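## Task

Take plate E01 from tray place P8 and set it in the block of thermal cycler TC1, seated flat between the block's locators, with its well A1 in the corner labelled A1. The tray and both cyclers are loose; each must finish at its starting position and heading. TC2 is mid-run and must still be on that same run at the end. Each cycler lid must finish in its starting state. The result only counts if it stays put without the robot holding anything. At the end, open the gripper and pull the hand away.

## Robot and tools

Robot: two arms, left_arm and right_arm, each a six-joint arm with a parallel two-finger gripper and a wrist camera. Either arm may be parked out of the way while the other works. Bases in the scene frame: left_arm at (+0.009, +0.303, 0) m, right_arm at (-0.016, -0.278, 0) m, both almost unrotated. Joint ranges (rad): waist -2.880..2.880, shoulder 0..3.142, elbow 0..3.019, wrist pitch -1.693..1.571, wrist yaw -1.571..1.571, wrist roll -2.094..2.094.

Scene frame: origin on the tabletop midway between the arms, +x out over the table, +z up, left_arm on the +y side. The arm names do not indicate sides of any image. Gripper frame: fingers extend along its +z, close and open along its y. The reported hand point lies between the finger pads, roughly 1 cm short of the tips; at long reach the printed value can be off.

Scene knowledge: TC1 is the cycler whose lid is open. A plate that began in a block may cling to it. On a labelled plate, well A1 sits at the labelled short end, in the corner farthest from the labelled long side. On a tray place, the A1 mark is at the end far from the bench edge and the place name at the near end. Places come in rows of three parallel to the bench edge where the tray stands; row one is nearest that edge, and, looking from that edge, numbering goes right to left within a row.

execute_actions(actions): a list of actions run in sequence. Each action is a table of at most 15 rows, one row per 1/30 s control step; if shorter, its last row repeats to fill 15 steps. Each row is one flat list of 14 numbers in [-1, 1] covering both arms: dx, dy, dz, rx, ry, rz, opening for left_arm, then the same seven for right_arm. dx..rz are an offset, in that gripper's own axes, from its measured pose at the start of the action (for the first action in a call, the pose last reported). Every row is relative to that same start, not to the previous row. Scale: 1.0 = 0.6 m of translation or 180 degrees; rx, ry, rz form one rotation vector. Opening is absolute: +1 fully open (0.094 m), -1 closed. An empty list just returns the current state and images.

move(target, speed, blocking): target is one 14-number row laid out as above, offsets from the last pose a result reported, driving each gripper in a straight line. Both paths finish together, lasting 0.5 to 10 s; anything longer is cut off at 10 s. speed is the top path speed in m/s, 0.002 to 0.5 (default 0.25); rotation is capped at twice that in rad/s. The opening is sent when the move begins. Moves do not avoid obstacles or the other arm; grippers lag, drift and can overshoot speed, mostly near full reach. Faster contact hits harder; aiming further past contact presses harder. blocking=false returns after 0.5 s while motion continues; new rows and moves are refused until a result shows the end, so call wait or stop. The result adds a move: line with the ending (done, off_target, moving, held, fault) and any limits (paced = target was clipped; held = a check blocked steps, after which the arm may race), plus each gripper's remaining distance.

wait(seconds): 0 to 10 s, arms keep their last command; returns early if a move ends. stop(): brakes a running move; it needs stopping distance, the fingers continue. zoom_image(camera, region): enlarged crop of cam_head_left, cam_head_right, cam_left_wrist or cam_right_wrist (each 504x504); region [x0, y0, x1, y1] in pixels, origin top-left, at most 504 by 504. read_manual(section): licence texts only. finished_scene(scene): ends scene 1 or 2 permanently after the last command is held, and reports success; the goal must already hold and stay.

Results: a state line per arm with gripper position (m) and quat_wxyz in the scene frame; grip_measured on the command scale; joint positions (last value = opening in metres); joint torques (offset, scaled, noisy, nonzero even in free air); Hand target lines showing where the controller now drives each gripper; step readings for executed actions, where HELD marks a step partly held back. A pose unreachable line means the clearance check altered or blocked that arm's command. FAULT lines signal an arm stop; MOTOR HOT warns from 85 °C, and at 100 °C the arm goes limp and falls (OVER-TEMPERATURE FAULT).

Control behaviour: each step's target is clipped to within 70 mm and 16 degrees of the measured pose, so large offsets take several actions, and after an action the arm only finishes that clipped pose. Position wins over orientation when both cannot be met. Arms tend to settle a centimetre or more low, and zero offsets let them sag further; to hold an arm, send an offset back to its desired pose first, then zeros, raising the aim if it still hangs. Moves of only a few mm may do nothing. Offsets come from measured poses, so repeating a small push on something rigid adds no force, but on something yielding it goes deeper.

Gripping: to hold, command about 0.03 below grip_measured; less than that grips lighter. Pads push about 50 to 62 N; very thin parts get less; first contact spikes. Readings may be offset by about 1 mm per gripper. Holding loads heats motors, even while you think. Occasionally a held part is briefly tugged.

Avoid: knocking anything off the table, dropping or slamming the plate, hard shoves, arms colliding or pressing each other, and bumping the mounting plates or rear frame. Don't shift or rotate the tray or cyclers, and keep clear of TC2's lid and controls.

Each tool is called after "Call:" in YAML: its name, and indented under it one key for each argument.

## Session

Call:
execute_actions:
  actions: []

Scene clock: 0.00 s.
left_arm: end_effector_position=(+0.2928, +0.5810, +0.2402) grip_measured=+1.000 end_effector_quat_wxyz=(+0.171, -0.407, +0.897, -0.034) | right_arm: end_effector_position=(+0.4978, -0.1996, +0.4811) grip_measured=+1.000 end_effector_quat_wxyz=(+0.696, -0.058, +0.714, +0.050)
Joint positions: left_arm=[ 0.88   1.199  1.106 -1.192  0.205 -0.018  0.094] | right_arm=[-0.     1.05   1.036 -0.011 -0.001 -0.01   0.094]
Joint velocities: left_arm=[-0.005  0.005 -0.007 -0.012  0.051  0.007  0.   ] | right_arm=[-0.005 -0.024  0.002 -0.002 -0.037 -0.051  0.   ]
Joint torques (N m, as the arm reports them, + toward a larger angle): no reading
Motor temperatures (°C, as the motors report them): left_arm=[23 22 25 22 22 23] | right_arm=[20 22 22 22 24 22]
Hand target (left_arm): +0.298, +0.587, +0.255; +0.187, -0.404, +0.895, -0.027
Hand target (right_arm): +0.497, -0.200, +0.508; +0.713, -0.057, +0.697, +0.051

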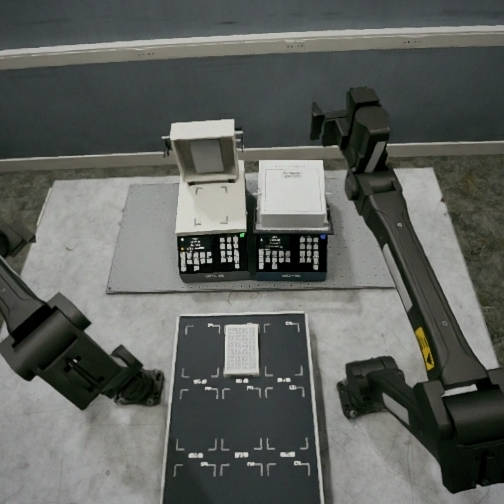

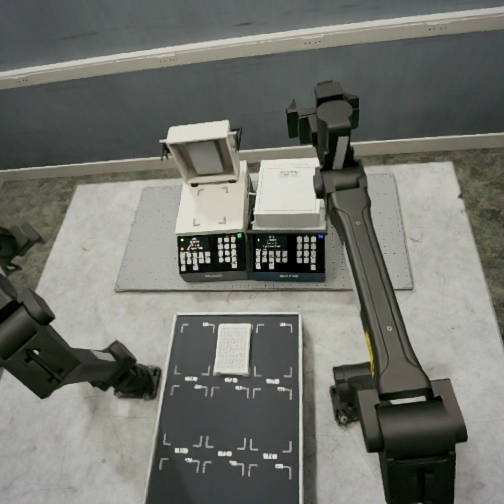

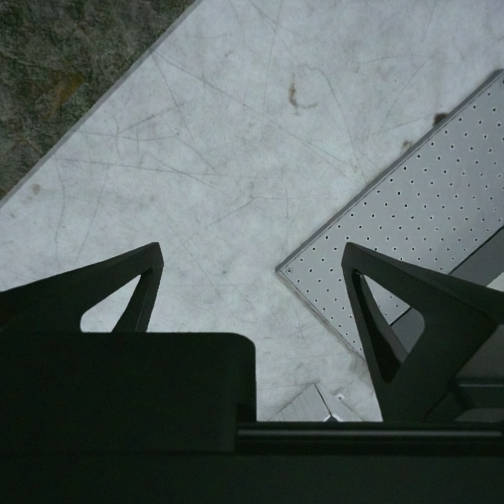

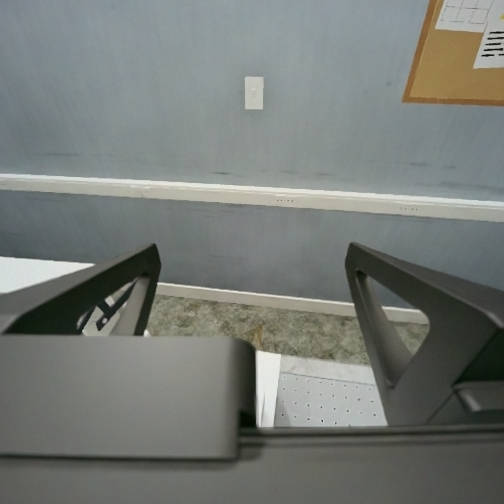

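Call:
zoom_image:
  camera: "cam_head_left"
  region: [190, 305, 300, 400]

Call:
zoom_image:
  camera: "cam_head_right"
  region: [180, 305, 290, 400]

Call:
zoom_image:
  camera: "cam_head_left"
  region: [150, 110, 340, 290]

Region (190, 305, 300, 400) of cam_head_left's 504x504 image, scaled by 4.582, with more detail than that image has; it fills the top 435 rows of this view, and the rest is white.

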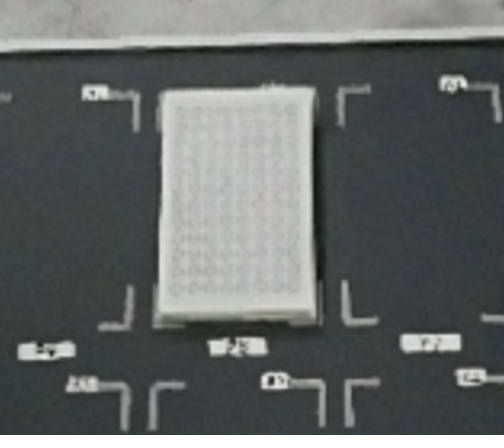

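Region (180, 305, 290, 400) of cam_head_right's 504x504 image, scaled by 4.582, with more detail than that image has; it fills the top 435 rows of this view, and the rest is white.

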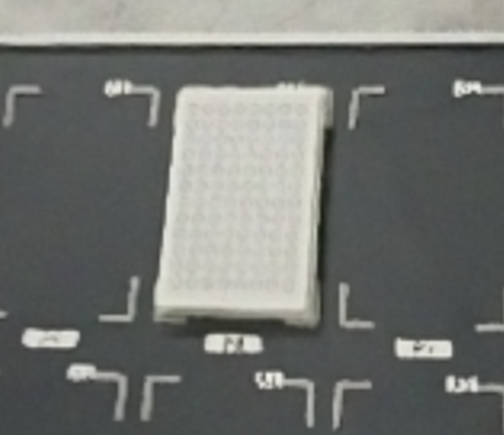

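Region (150, 110, 340, 290) of cam_head_left's 504x504 image, scaled by 2.653, with more detail than that image has; it fills the top 477 rows of this view, and the rest is white.

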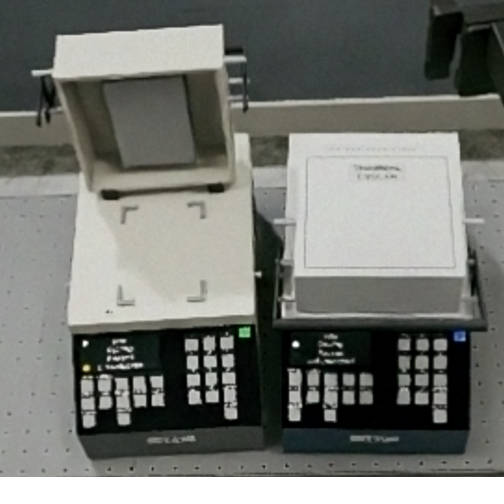

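Call:
move:
  target: [0.601,-0.356,-0.032,0.099,0.095,0.644,1, 0,0,0,0,0,0,1]
  speed: 0.35

Scene clock: 5.60 s.
left_arm: end_effector_position=(+0.2150, +0.1768, +0.1873) grip_measured=+1.000 end_effector_quat_wxyz=(+0.038, +0.564, +0.824, -0.041) | right_arm: end_effector_position=(+0.4978, -0.1996, +0.4811) grip_measured=+1.000 end_effector_quat_wxyz=(+0.696, -0.058, +0.714, +0.050)
Joint positions: left_arm=[-0.466  0.917  0.811 -1.398  0.091  0.716  0.094] | right_arm=[-0.     1.05   1.036 -0.011 -0.001 -0.01   0.094]
Joint velocities: left_arm=[-0.015 -0.015  0.002  0.002  0.007 -0.007  0.   ] | right_arm=[ 0.005  0.005  0.027 -0.007 -0.066  0.022  0.   ]
Joint torques (N m, as the arm reports them, + toward a larger angle): left_arm=[ 0.04 -1.93 11.07  1.18 -0.12  0.31] | right_arm=[-0.66 -7.66 10.27  1.47 -0.15 -0.08]
Motor temperatures (°C, as the motors report them): left_arm=[23 22 26 22 22 23] | right_arm=[20 22 23 22 24 22]
Hand target (left_arm): +0.224, +0.172, +0.197; +0.052, +0.572, +0.818, -0.037
Hand target (right_arm): +0.498, -0.200, +0.481; +0.696, -0.058, +0.714, +0.050
Off the commanded pose (left_arm): 0.016 m, 3 deg.
Off the commanded pose (right_arm): 0.000 m, 0 deg.
move: off_target (left_arm)

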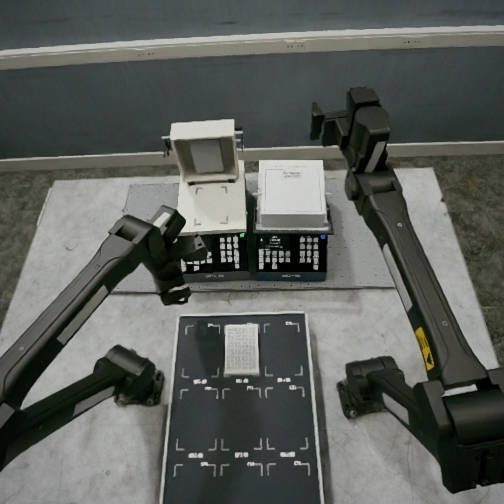

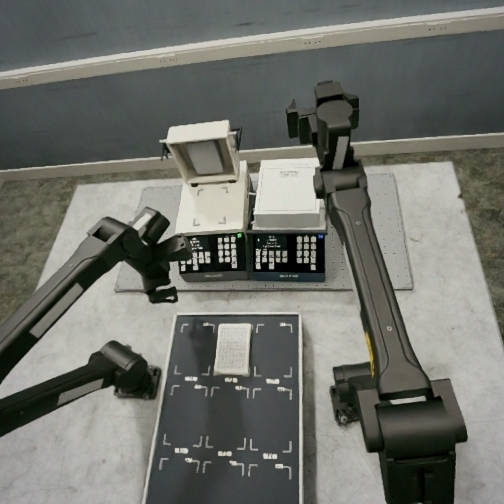

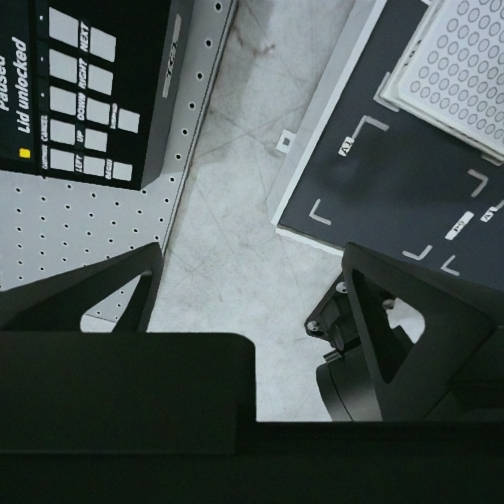

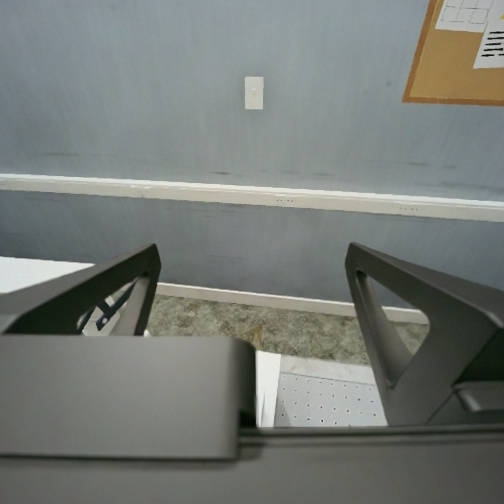

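Call:
zoom_image:
  camera: "cam_left_wrist"
  region: [344, 0, 504, 180]

Region (344, 0, 504, 180) of cam_left_wrist's 504x504 image, scaled by 2.800, with more detail than that image has.

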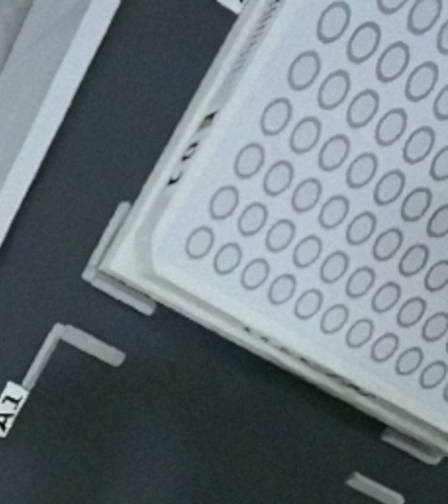

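Call:
move:
  target: [-0.14,-0.245,0.1675,0.0707,0.001,0.6076,1, 0,0,0,0,0,0,1]
  speed: 0.35

Scene clock: 9.90 s.
left_arm: end_effector_position=(+0.1089, +0.0473, +0.0939) grip_measured=+1.000 end_effector_quat_wxyz=(-0.013, +0.997, +0.022, -0.075) | right_arm: end_effector_position=(+0.4978, -0.1996, +0.4811) grip_measured=+1.000 end_effector_quat_wxyz=(+0.696, -0.058, +0.714, +0.050)
Joint positions: left_arm=[-1.1    1.216  0.749 -1.191  0.126  1.987  0.094] | right_arm=[-0.     1.05   1.036 -0.011 -0.001 -0.01   0.094]
Joint velocities: left_arm=[ 0.005  0.005  0.002  0.002 -0.022 -0.007  0.   ] | right_arm=[-0.015 -0.005  0.022 -0.002  0.007  0.022  0.   ]
Joint torques (N m, as the arm reports them, + toward a larger angle): left_arm=[-0.16 -4.72  9.72  0.97 -0.02  0.28] | right_arm=[-0.29 -7.96 10.24  1.57 -0.03 -0.11]
Motor temperatures (°C, as the motors report them): left_arm=[23 22 27 22 23 23] | right_arm=[20 22 24 22 24 22]
Hand target (left_arm): +0.114, +0.034, +0.100; -0.002, +0.998, +0.009, -0.068
Hand target (right_arm): +0.498, -0.200, +0.481; +0.696, -0.058, +0.714, +0.050
Off the commanded pose (left_arm): 0.014 m, 2 deg.
Off the commanded pose (right_arm): 0.000 m, 0 deg.
move: off_target (left_arm)

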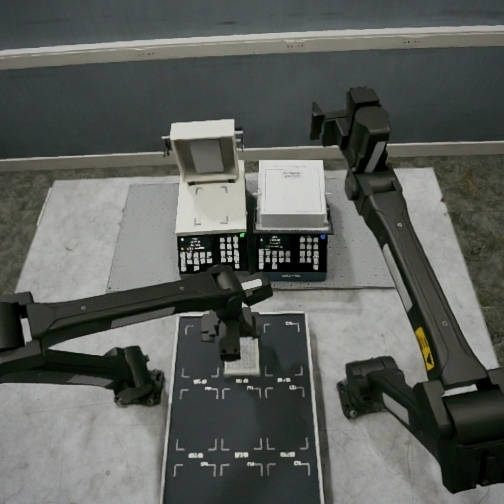

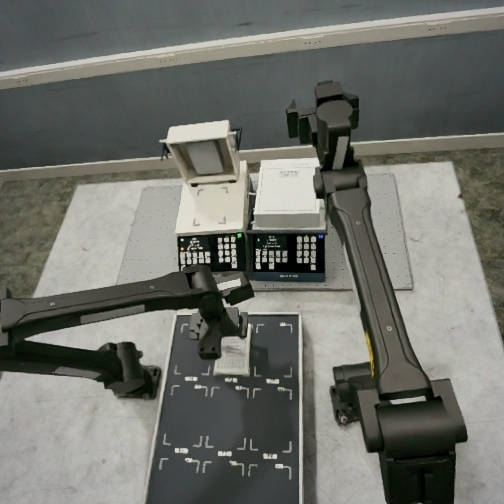

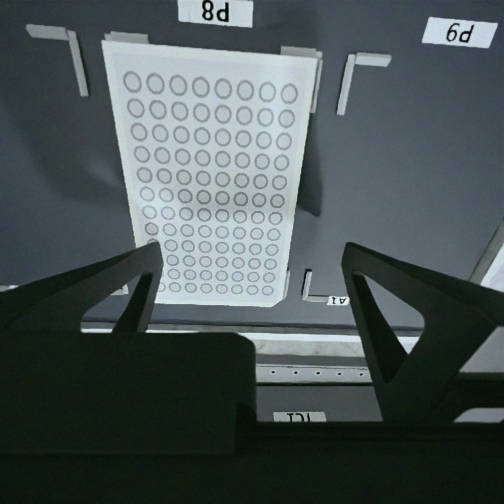

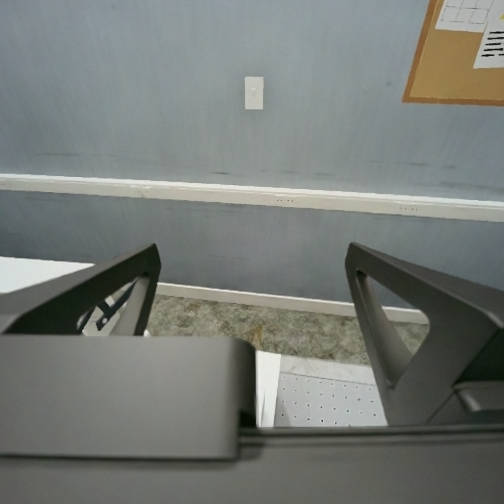

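Call:
move:
  target: [0.0025,0.0645,-0.038,-0.0205,0.0066,0.0238,1, 0,0,0,0,0,0,1]
  speed: 0.04

Scene clock: 12.60 s.
left_arm: end_effector_position=(+0.1094, +0.0312, +0.1030) grip_measured=+1.000 end_effector_quat_wxyz=(+0.001, +0.997, +0.001, -0.071) | right_arm: end_effector_position=(+0.4978, -0.1996, +0.4811) grip_measured=+1.000 end_effector_quat_wxyz=(+0.696, -0.058, +0.714, +0.050)
Joint positions: left_arm=[-1.121  1.226  0.785 -1.188  0.129  2.007  0.094] | right_arm=[-0.     1.05   1.036 -0.011 -0.001 -0.01   0.094]
Joint velocities: left_arm=[-0.005  0.015  0.007 -0.002 -0.037  0.037  0.   ] | right_arm=[ 0.005 -0.005  0.002  0.007 -0.007  0.037  0.   ]
Joint torques (N m, as the arm reports them, + toward a larger angle): left_arm=[-0.43 -4.5  11.7   0.99  0.28  0.29] | right_arm=[-1.23 -8.06 10.11  1.36 -0.08 -0.05]
Motor temperatures (°C, as the motors report them): left_arm=[23 22 27 22 23 23] | right_arm=[20 22 24 22 24 22]
Hand target (left_arm): +0.115, +0.009, +0.116; +0.022, +0.998, -0.013, -0.064
Hand target (right_arm): +0.498, -0.200, +0.481; +0.696, -0.058, +0.714, +0.050
Off the commanded pose (left_arm): 0.027 m, 3 deg.
Off the commanded pose (right_arm): 0.000 m, 0 deg.
move: off_target (left_arm)

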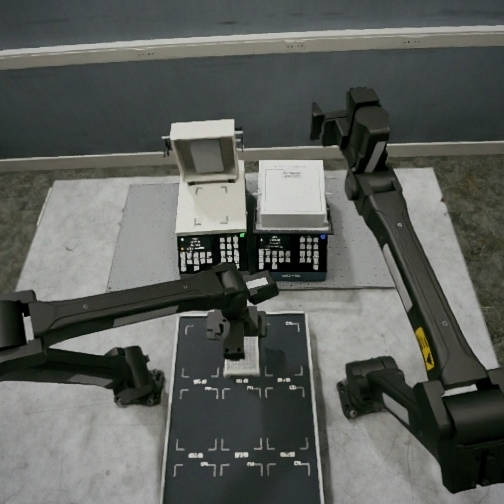

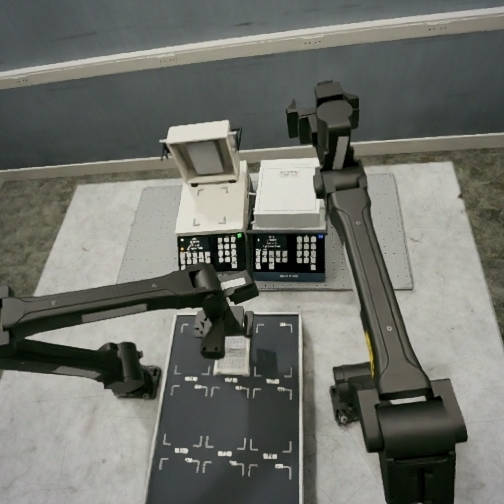

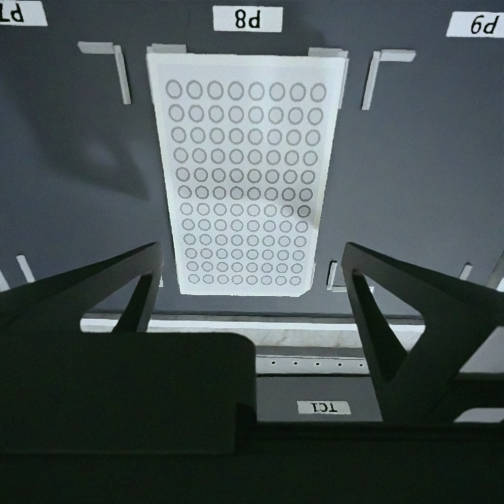

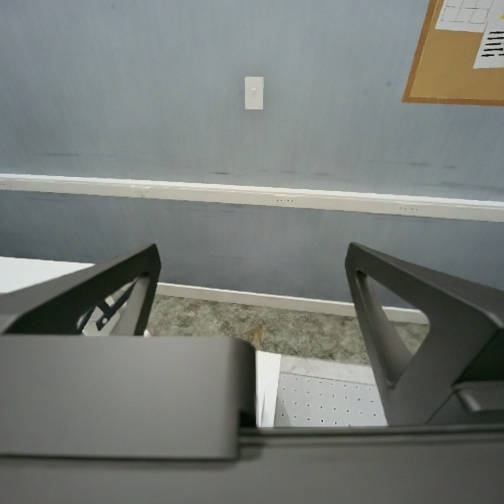

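Call:
move:
  target: [-0.001,0.010,0.027,0.001,0,0.011,1, 0,0,0,0,0,0,1]
  speed: 0.025

Scene clock: 13.83 s.
left_arm: end_effector_position=(+0.1088, +0.0271, +0.0920) grip_measured=+1.000 end_effector_quat_wxyz=(+0.004, +0.998, -0.005, -0.069) | right_arm: end_effector_position=(+0.4978, -0.1996, +0.4811) grip_measured=+1.000 end_effector_quat_wxyz=(+0.696, -0.058, +0.714, +0.050)
Joint positions: left_arm=[-1.129  1.247  0.771 -1.146  0.129  2.009  0.094] | right_arm=[-0.     1.05   1.036 -0.011 -0.001 -0.01   0.094]
Joint velocities: left_arm=[-0.005 -0.005  0.007 -0.027 -0.051  0.095  0.   ] | right_arm=[-0.005  0.005  0.012 -0.002 -0.037 -0.022  0.   ]
Joint torques (N m, as the arm reports them, + toward a larger angle): left_arm=[-0.4  -5.02  7.23  0.94  0.08  0.28] | right_arm=[-0.52 -8.18 10.34  1.34 -0.12 -0.13]
Motor temperatures (°C, as the motors report them): left_arm=[23 22 27 22 23 23] | right_arm=[20 22 24 22 24 22]
Hand target (left_arm): +0.107, +0.025, +0.087; +0.000, +0.997, -0.017, -0.071
Hand target (right_arm): +0.498, -0.200, +0.481; +0.696, -0.058, +0.714, +0.050
Off the commanded pose (left_arm): 0.006 m, 1 deg.
Off the commanded pose (right_arm): 0.000 m, 0 deg.
move: done

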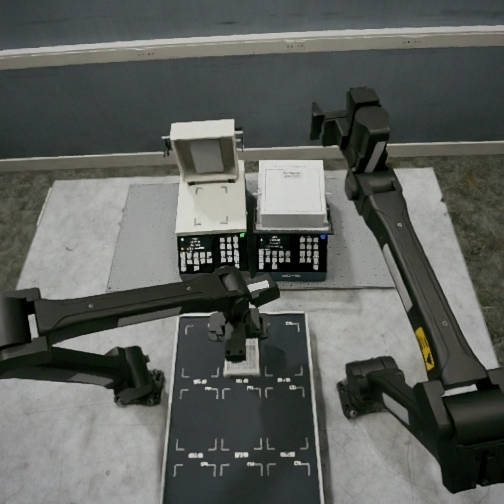

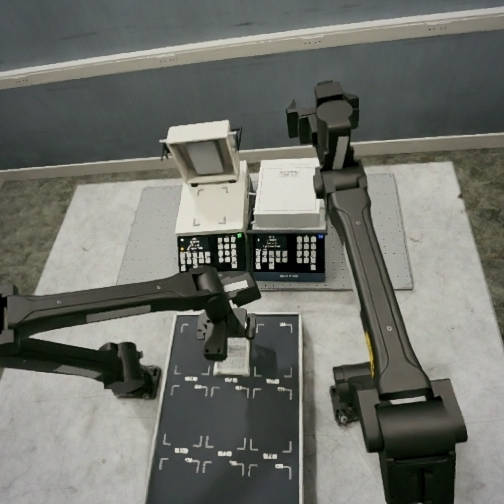

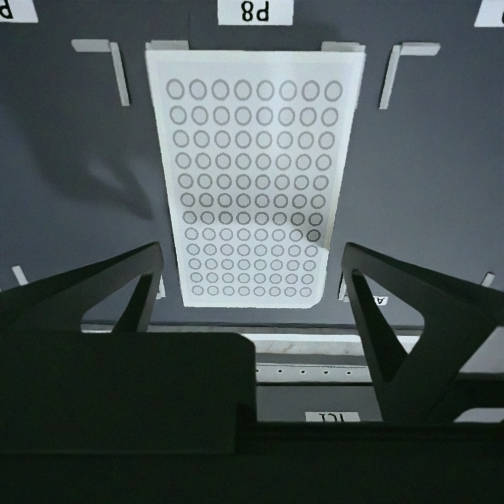

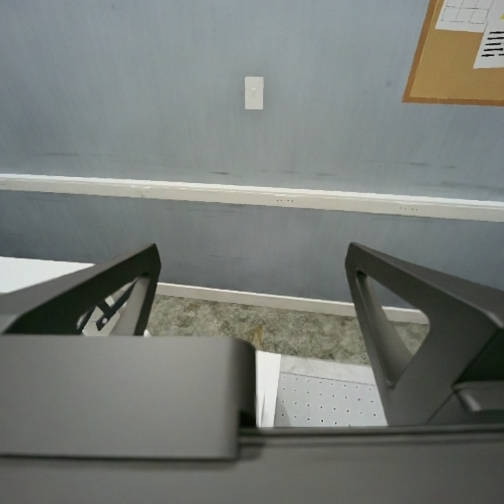

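Call:
move:
  target: [0.002,0.002,0.032,0,0,0.008,1, 0,0,0,0,0,0,1]
  speed: 0.02

Scene clock: 15.43 s.
left_arm: end_effector_position=(+0.1089, +0.0269, +0.0779) grip_measured=+1.000 end_effector_quat_wxyz=(+0.008, +0.998, -0.007, -0.068) | right_arm: end_effector_position=(+0.4978, -0.1996, +0.4811) grip_measured=+1.000 end_effector_quat_wxyz=(+0.696, -0.058, +0.714, +0.050)
Joint positions: left_arm=[-1.129  1.263  0.743 -1.093  0.129  2.013  0.094] | right_arm=[-0.     1.05   1.036 -0.011 -0.001 -0.01   0.094]
Joint velocities: left_arm=[-0.005  0.005 -0.017  0.017 -0.051 -0.022  0.   ] | right_arm=[-0.005 -0.005  0.022 -0.002 -0.081  0.051  0.   ]
Joint torques (N m, as the arm reports them, + toward a larger angle): left_arm=[ 0.03 -4.99  7.17  1.04  0.13  0.28] | right_arm=[-0.42 -7.91 10.17  1.37 -0.04 -0.12]
Motor temperatures (°C, as the motors report them): left_arm=[23 22 27 22 23 23] | right_arm=[20 22 25 22 24 22]
Hand target (left_arm): +0.108, +0.026, +0.073; +0.005, +0.997, -0.017, -0.069
Hand target (right_arm): +0.498, -0.200, +0.481; +0.696, -0.058, +0.714, +0.050
Off the commanded pose (left_arm): 0.005 m, 1 deg.
Off the commanded pose (right_arm): 0.000 m, 0 deg.
move: done

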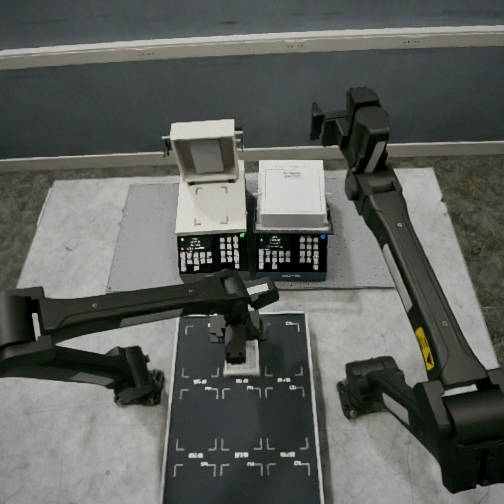

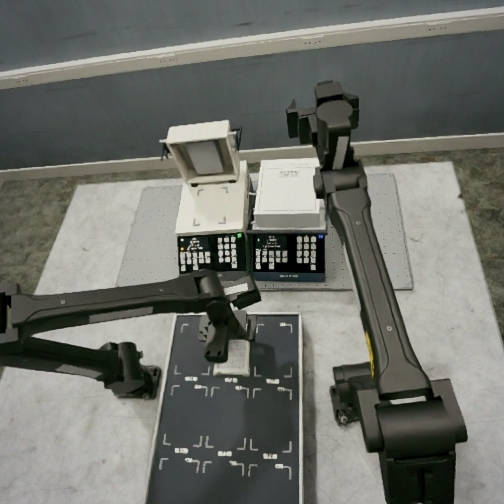

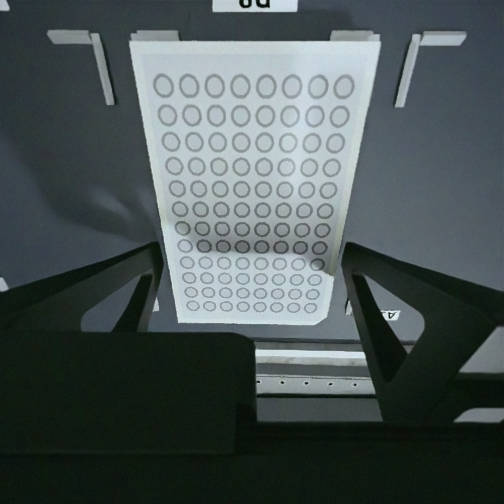

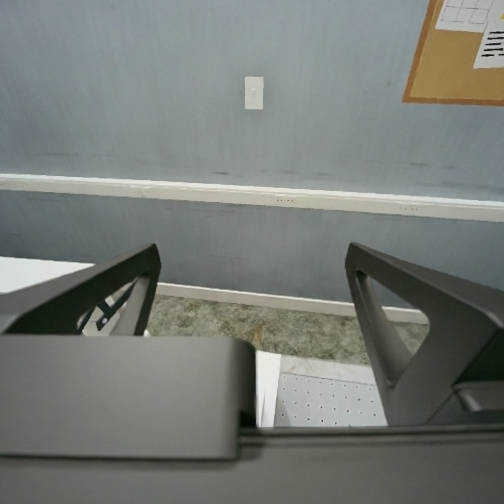

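Call:
move:
  target: [0.001,0.001,0.013,0.004,0,0,1, 0,0,0,0,0,0,1]
  speed: 0.015

Call:
move:
  target: [0,0,0,0,0,0,0.74, 0,0,0,0,0,0,1]
  speed: 0.015

Scene clock: 16.50 s.
left_arm: end_effector_position=(+0.1095, +0.0260, +0.0765) grip_measured=+1.000 end_effector_quat_wxyz=(+0.008, +0.998, -0.007, -0.067) | right_arm: end_effector_position=(+0.4978, -0.1996, +0.4811) grip_measured=+1.000 end_effector_quat_wxyz=(+0.696, -0.058, +0.714, +0.050)
Joint positions: left_arm=[-1.129  1.268  0.743 -1.087  0.128  2.013  0.094] | right_arm=[-0.     1.05   1.036 -0.011 -0.001 -0.01   0.094]
Joint velocities: left_arm=[ 0.005  0.005 -0.017  0.002  0.066 -0.007  0.   ] | right_arm=[-0.015 -0.005 -0.017  0.007  0.007 -0.037  0.   ]
Joint torques (N m, as the arm reports them, + toward a larger angle): left_arm=[-0.1  -4.75  6.84  1.05 -0.07  0.09] | right_arm=[-0.72 -7.83 10.24  1.36 -0.11 -0.12]
Motor temperatures (°C, as the motors report them): left_arm=[23 22 27 22 23 23] | right_arm=[20 22 25 22 24 22]
Hand target (left_arm): +0.109, +0.026, +0.070; +0.002, +0.998, -0.007, -0.067
Hand target (right_arm): +0.498, -0.200, +0.481; +0.696, -0.058, +0.714, +0.050
Off the commanded pose (left_arm): 0.006 m, 1 deg.
Off the commanded pose (right_arm): 0.000 m, 0 deg.
move: done

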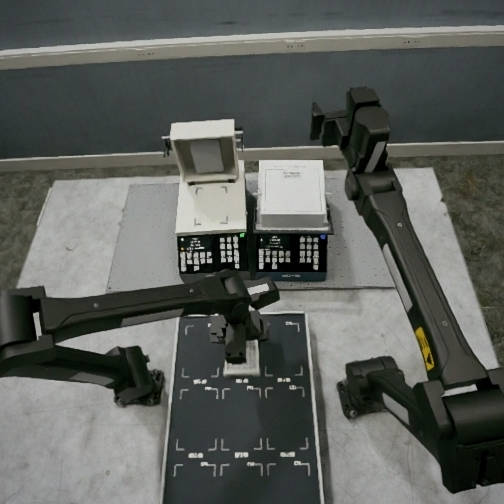

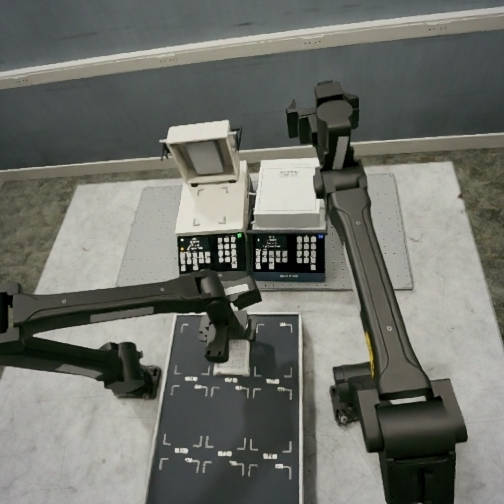

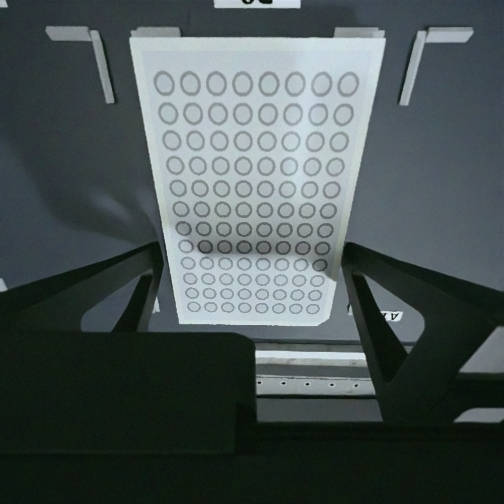

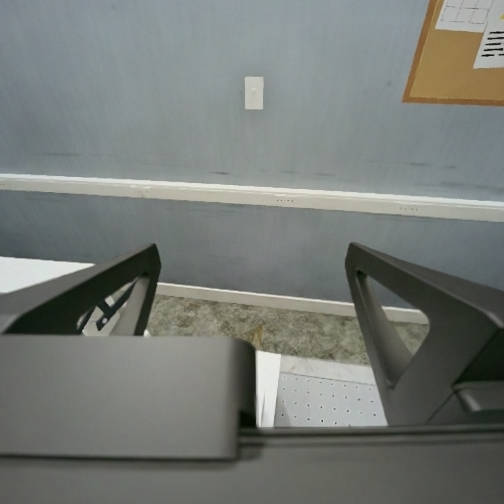

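Scene clock: 17.00 s.
left_arm: end_effector_position=(+0.1093, +0.0265, +0.0762) grip_measured=+0.752 end_effector_quat_wxyz=(+0.007, +0.998, -0.007, -0.067) | right_arm: end_effector_position=(+0.4978, -0.1996, +0.4811) grip_measured=+1.000 end_effector_quat_wxyz=(+0.696, -0.058, +0.714, +0.050)
Joint positions: left_arm=[-1.129  1.268  0.742 -1.089  0.128  2.013  0.082] | right_arm=[-0.     1.05   1.036 -0.011 -0.001 -0.01   0.094]
Joint velocities: left_arm=[ 0.005  0.005 -0.012  0.012 -0.007 -0.037 -0.001] | right_arm=[-0.015 -0.005 -0.007 -0.012  0.022 -0.007  0.   ]
Joint torques (N m, as the arm reports them, + toward a larger angle): left_arm=[ 0.54 -6.3   7.31  0.67  0.14  0.12] | right_arm=[-1.31 -7.68 10.22  1.38 -0.1  -0.11]
Motor temperatures (°C, as the motors report them): left_arm=[23 22 27 22 23 23] | right_arm=[20 22 25 22 24 22]
Hand target (left_arm): +0.109, +0.026, +0.076; +0.008, +0.998, -0.007, -0.067
Hand target (right_arm): +0.498, -0.200, +0.481; +0.696, -0.058, +0.714, +0.050
Off the commanded pose (left_arm): 0.001 m, 0 deg.
Off the commanded pose (right_arm): 0.000 m, 0 deg.
move: done

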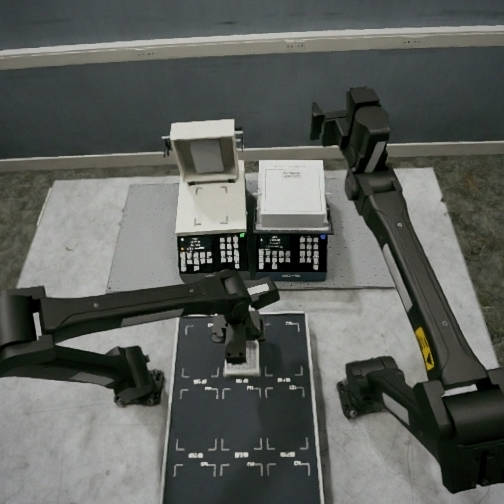

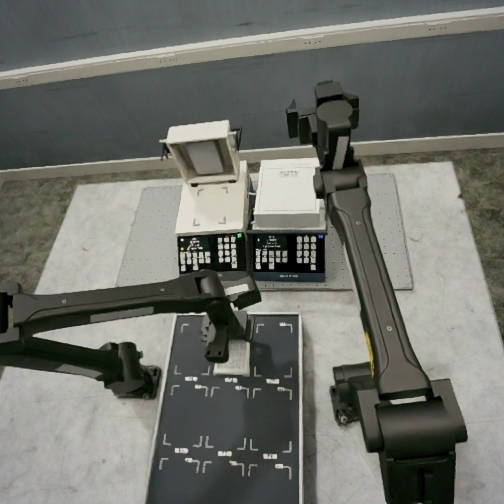

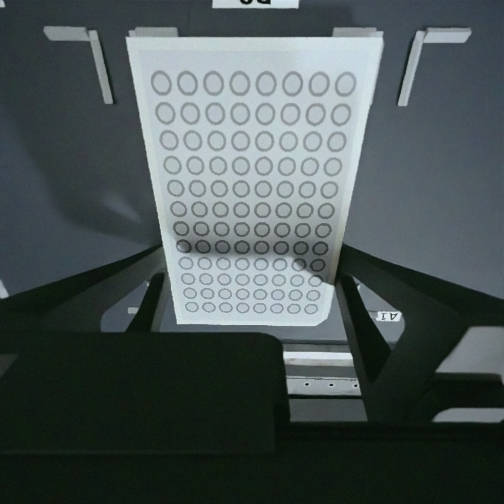

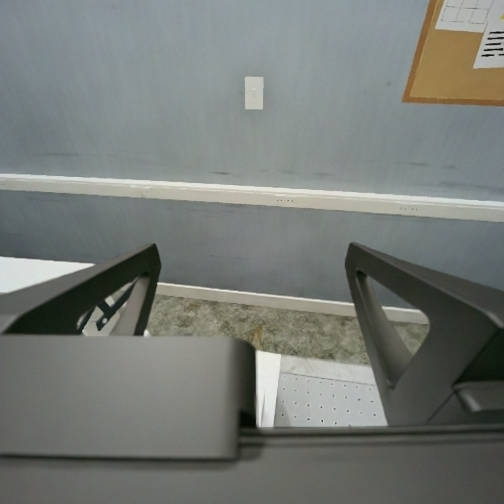

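Call:
move:
  target: [0,0,0,0,0,0,0.68, 0,0,0,0,0,0,1]
  speed: 0.015

Call:
move:
  target: [-0.004,0.001,-0.031,-0.0157,0.0074,0.002,0.68, 0,0,0,0,0,0,1]
  speed: 0.025

Scene clock: 18.13 s.
left_arm: end_effector_position=(+0.1093, +0.0265, +0.0762) grip_measured=+0.723 end_effector_quat_wxyz=(+0.007, +0.998, -0.007, -0.067) | right_arm: end_effector_position=(+0.4978, -0.1996, +0.4811) grip_measured=+1.000 end_effector_quat_wxyz=(+0.696, -0.058, +0.714, +0.050)
Joint positions: left_arm=[-1.129  1.268  0.742 -1.089  0.128  2.013  0.081] | right_arm=[-0.     1.05   1.036 -0.011 -0.001 -0.01   0.094]
Joint velocities: left_arm=[-0.005 -0.024 -0.012  0.012 -0.007  0.022  0.001] | right_arm=[-0.024 -0.024  0.002 -0.002 -0.007 -0.037  0.   ]
Joint torques (N m, as the arm reports them, + toward a larger angle): left_arm=[ 0.14 -6.29  7.27  0.59  0.1   0.13] | right_arm=[-1.04 -8.64 10.31  1.48 -0.08 -0.09]
Motor temperatures (°C, as the motors report them): left_arm=[23 22 27 22 23 23] | right_arm=[20 22 25 22 24 22]
Hand target (left_arm): +0.109, +0.027, +0.076; +0.007, +0.998, -0.007, -0.067
Hand target (right_arm): +0.498, -0.200, +0.481; +0.696, -0.058, +0.714, +0.050
Off the commanded pose (left_arm): 0.000 m, 0 deg.
Off the commanded pose (right_arm): 0.000 m, 0 deg.
move: done

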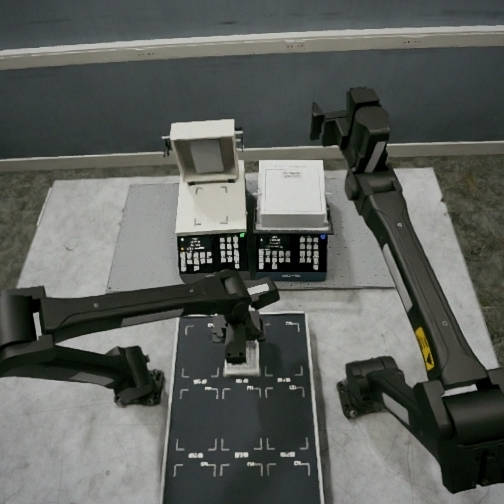

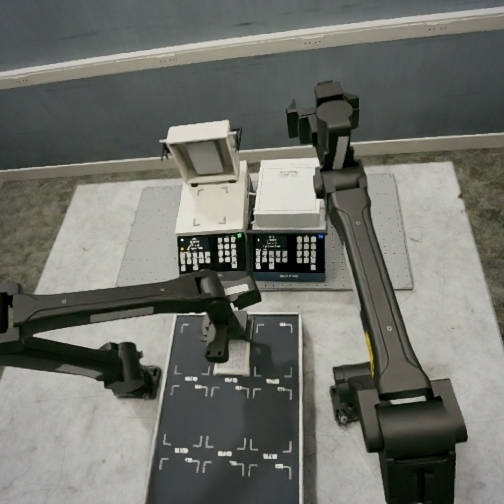

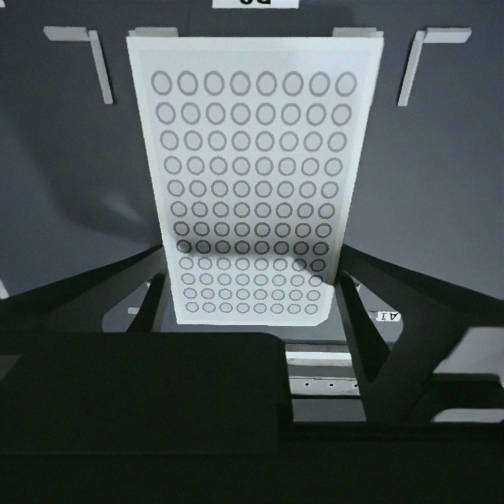

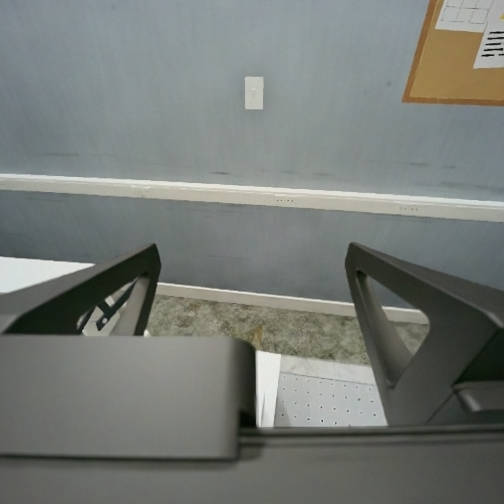

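Scene clock: 19.47 s.
left_arm: end_effector_position=(+0.1099, +0.0254, +0.0885) grip_measured=+0.723 end_effector_quat_wxyz=(+0.026, +0.998, -0.008, -0.059) | right_arm: end_effector_position=(+0.4978, -0.1996, +0.4811) grip_measured=+1.000 end_effector_quat_wxyz=(+0.696, -0.058, +0.714, +0.050)
Joint positions: left_arm=[-1.129  1.223  0.742 -1.092  0.128  2.013  0.081] | right_arm=[-0.     1.05   1.036 -0.011 -0.001 -0.01   0.094]
Joint velocities: left_arm=[-0.015 -0.005 -0.002  0.002 -0.037 -0.022 -0.   ] | right_arm=[-0.015  0.015  0.012  0.002 -0.037 -0.022  0.   ]
Joint torques (N m, as the arm reports them, + toward a larger angle): left_arm=[-0.06 -7.96  7.47  0.36  0.06  0.12] | right_arm=[-0.68 -7.69 10.15  1.37 -0.1  -0.12]
Motor temperatures (°C, as the motors report them): left_arm=[23 22 27 22 23 23] | right_arm=[20 22 25 22 24 22]
Hand target (left_arm): +0.109, +0.026, +0.095; +0.032, +0.998, -0.008, -0.055
Hand target (right_arm): +0.498, -0.200, +0.481; +0.696, -0.058, +0.714, +0.050
Off the commanded pose (left_arm): 0.007 m, 1 deg.
Off the commanded pose (right_arm): 0.000 m, 0 deg.
move: done

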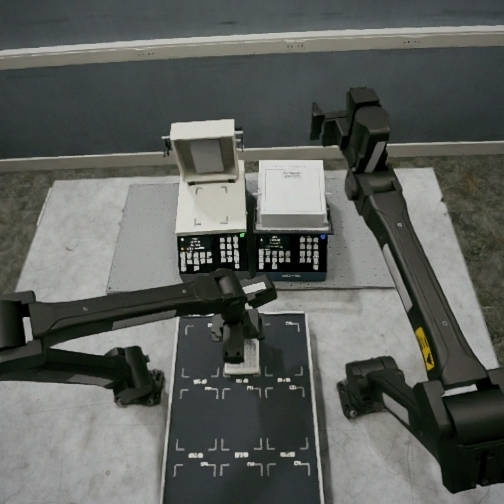

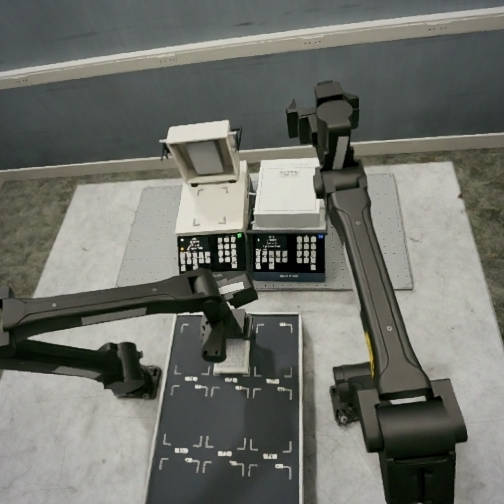

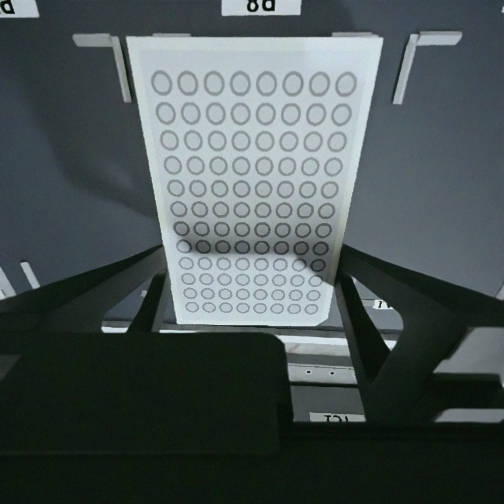

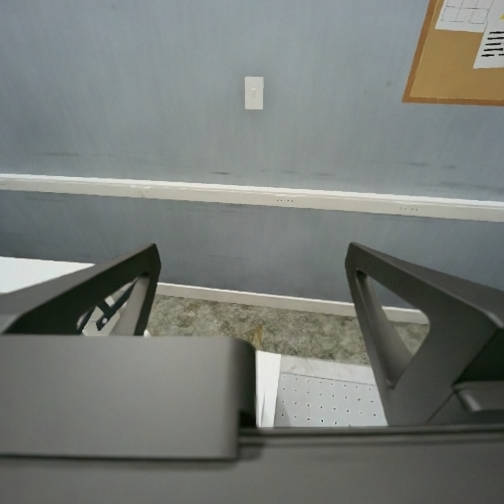

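Call:
move:
  target: [-0.012,0.02,-0.1,0,0,-0.05,0.68, 0,0,0,0,0,0,1]
  speed: 0.1

Scene clock: 21.17 s.
left_arm: end_effector_position=(+0.1049, +0.0342, +0.1264) grip_measured=+0.723 end_effector_quat_wxyz=(-0.007, +0.995, +0.068, -0.071) | right_arm: end_effector_position=(+0.4978, -0.1996, +0.4811) grip_measured=+1.000 end_effector_quat_wxyz=(+0.696, -0.058, +0.714, +0.050)
Joint positions: left_arm=[-1.132  1.188  0.821 -1.266  0.128  1.861  0.081] | right_arm=[-0.     1.05   1.036 -0.011 -0.001 -0.01   0.094]
Joint velocities: left_arm=[-0.005 -0.015  0.002 -0.002  0.081  0.037  0.   ] | right_arm=[ 0.005  0.005 -0.017 -0.012 -0.051 -0.051  0.   ]
Joint torques (N m, as the arm reports them, + toward a larger angle): left_arm=[-0.36 -7.1  11.97  0.26  0.14 -0.01] | right_arm=[-0.68 -8.25 10.16  1.39 -0.08 -0.1 ]
Motor temperatures (°C, as the motors report them): left_arm=[23 22 27 22 23 23] | right_arm=[20 22 25 22 24 22]
Hand target (left_arm): +0.109, +0.018, +0.150; +0.021, +0.995, +0.070, -0.061
Hand target (right_arm): +0.498, -0.200, +0.481; +0.696, -0.058, +0.714, +0.050
Off the commanded pose (left_arm): 0.029 m, 3 deg.
Off the commanded pose (right_arm): 0.000 m, 0 deg.
move: off_target (left_arm)

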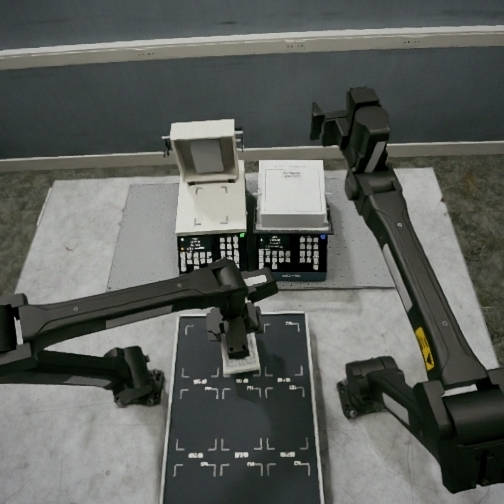

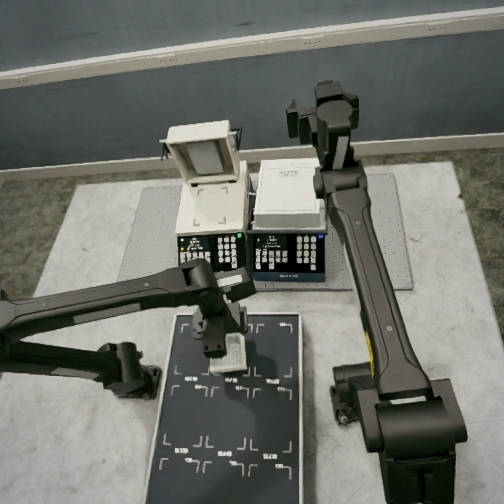

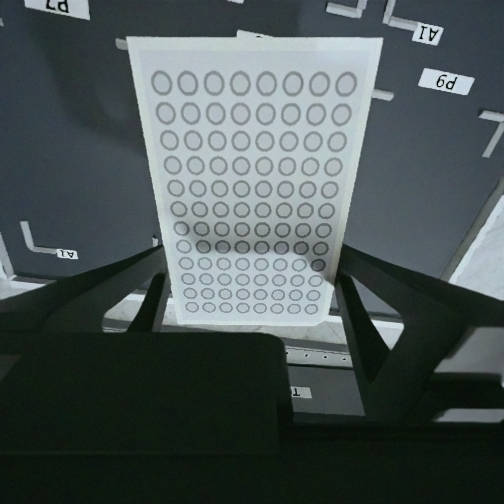

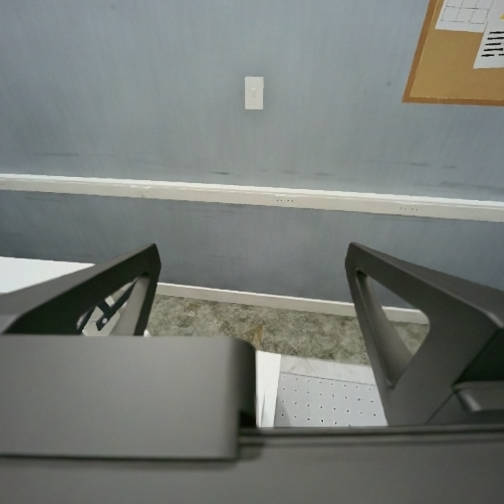

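Call:
move:
  target: [0.249,-0.095,-0.309,-0.153,-0.02,-0.944,0.68, 0,0,0,0,0,0,1]
  speed: 0.3

Scene clock: 27.43 s.
left_arm: end_effector_position=(+0.2533, +0.1203, +0.2699) grip_measured=+0.723 end_effector_quat_wxyz=(+0.073, +0.014, +0.997, +0.001) | right_arm: end_effector_position=(+0.4978, -0.1996, +0.4811) grip_measured=+1.000 end_effector_quat_wxyz=(+0.696, -0.058, +0.714, +0.050)
Joint positions: left_arm=[-0.676  1.06   1.111 -1.509 -0.094 -0.658  0.081] | right_arm=[-0.     1.05   1.036 -0.011 -0.001 -0.01   0.094]
Joint velocities: left_arm=[-0.005 -0.015 -0.002  0.007 -0.095 -0.037  0.001] | right_arm=[-0.005 -0.005 -0.027 -0.002 -0.11   0.037  0.   ]
Joint torques (N m, as the arm reports them, + toward a larger angle): left_arm=[ 0.92 -3.58 13.74  0.66 -0.38 -0.02] | right_arm=[-1.12 -8.22 10.16  1.3  -0.09 -0.05]
Motor temperatures (°C, as the motors report them): left_arm=[23 22 29 22 23 23] | right_arm=[20 22 25 22 24 22]
Hand target (left_arm): +0.265, +0.114, +0.290; +0.089, +0.001, +0.996, -0.009
Hand target (right_arm): +0.498, -0.200, +0.481; +0.696, -0.058, +0.714, +0.050
Off the commanded pose (left_arm): 0.028 m, 3 deg.
Off the commanded pose (right_arm): 0.000 m, 0 deg.
move: off_target (left_arm)

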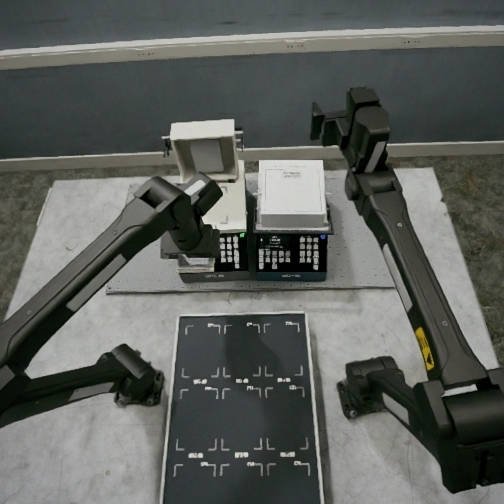

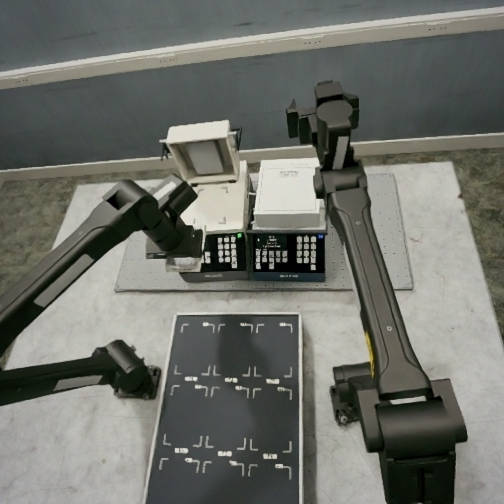

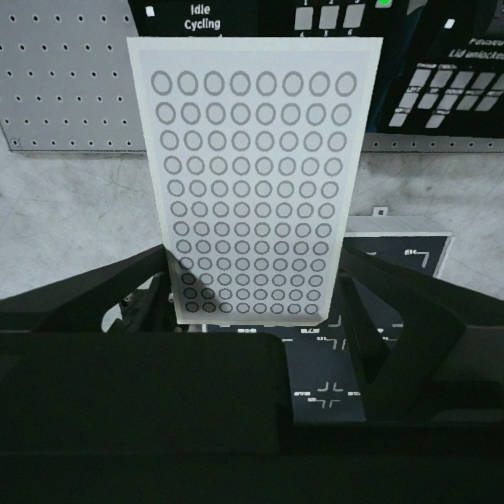

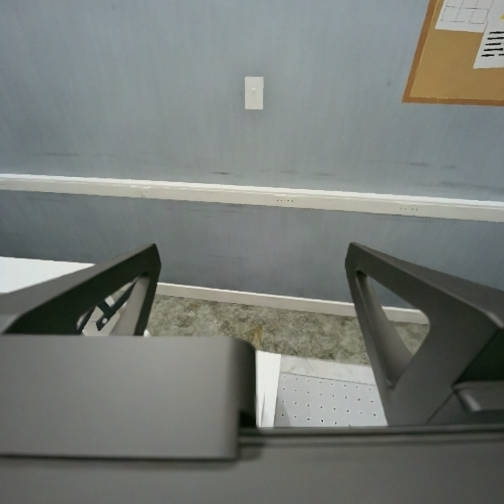

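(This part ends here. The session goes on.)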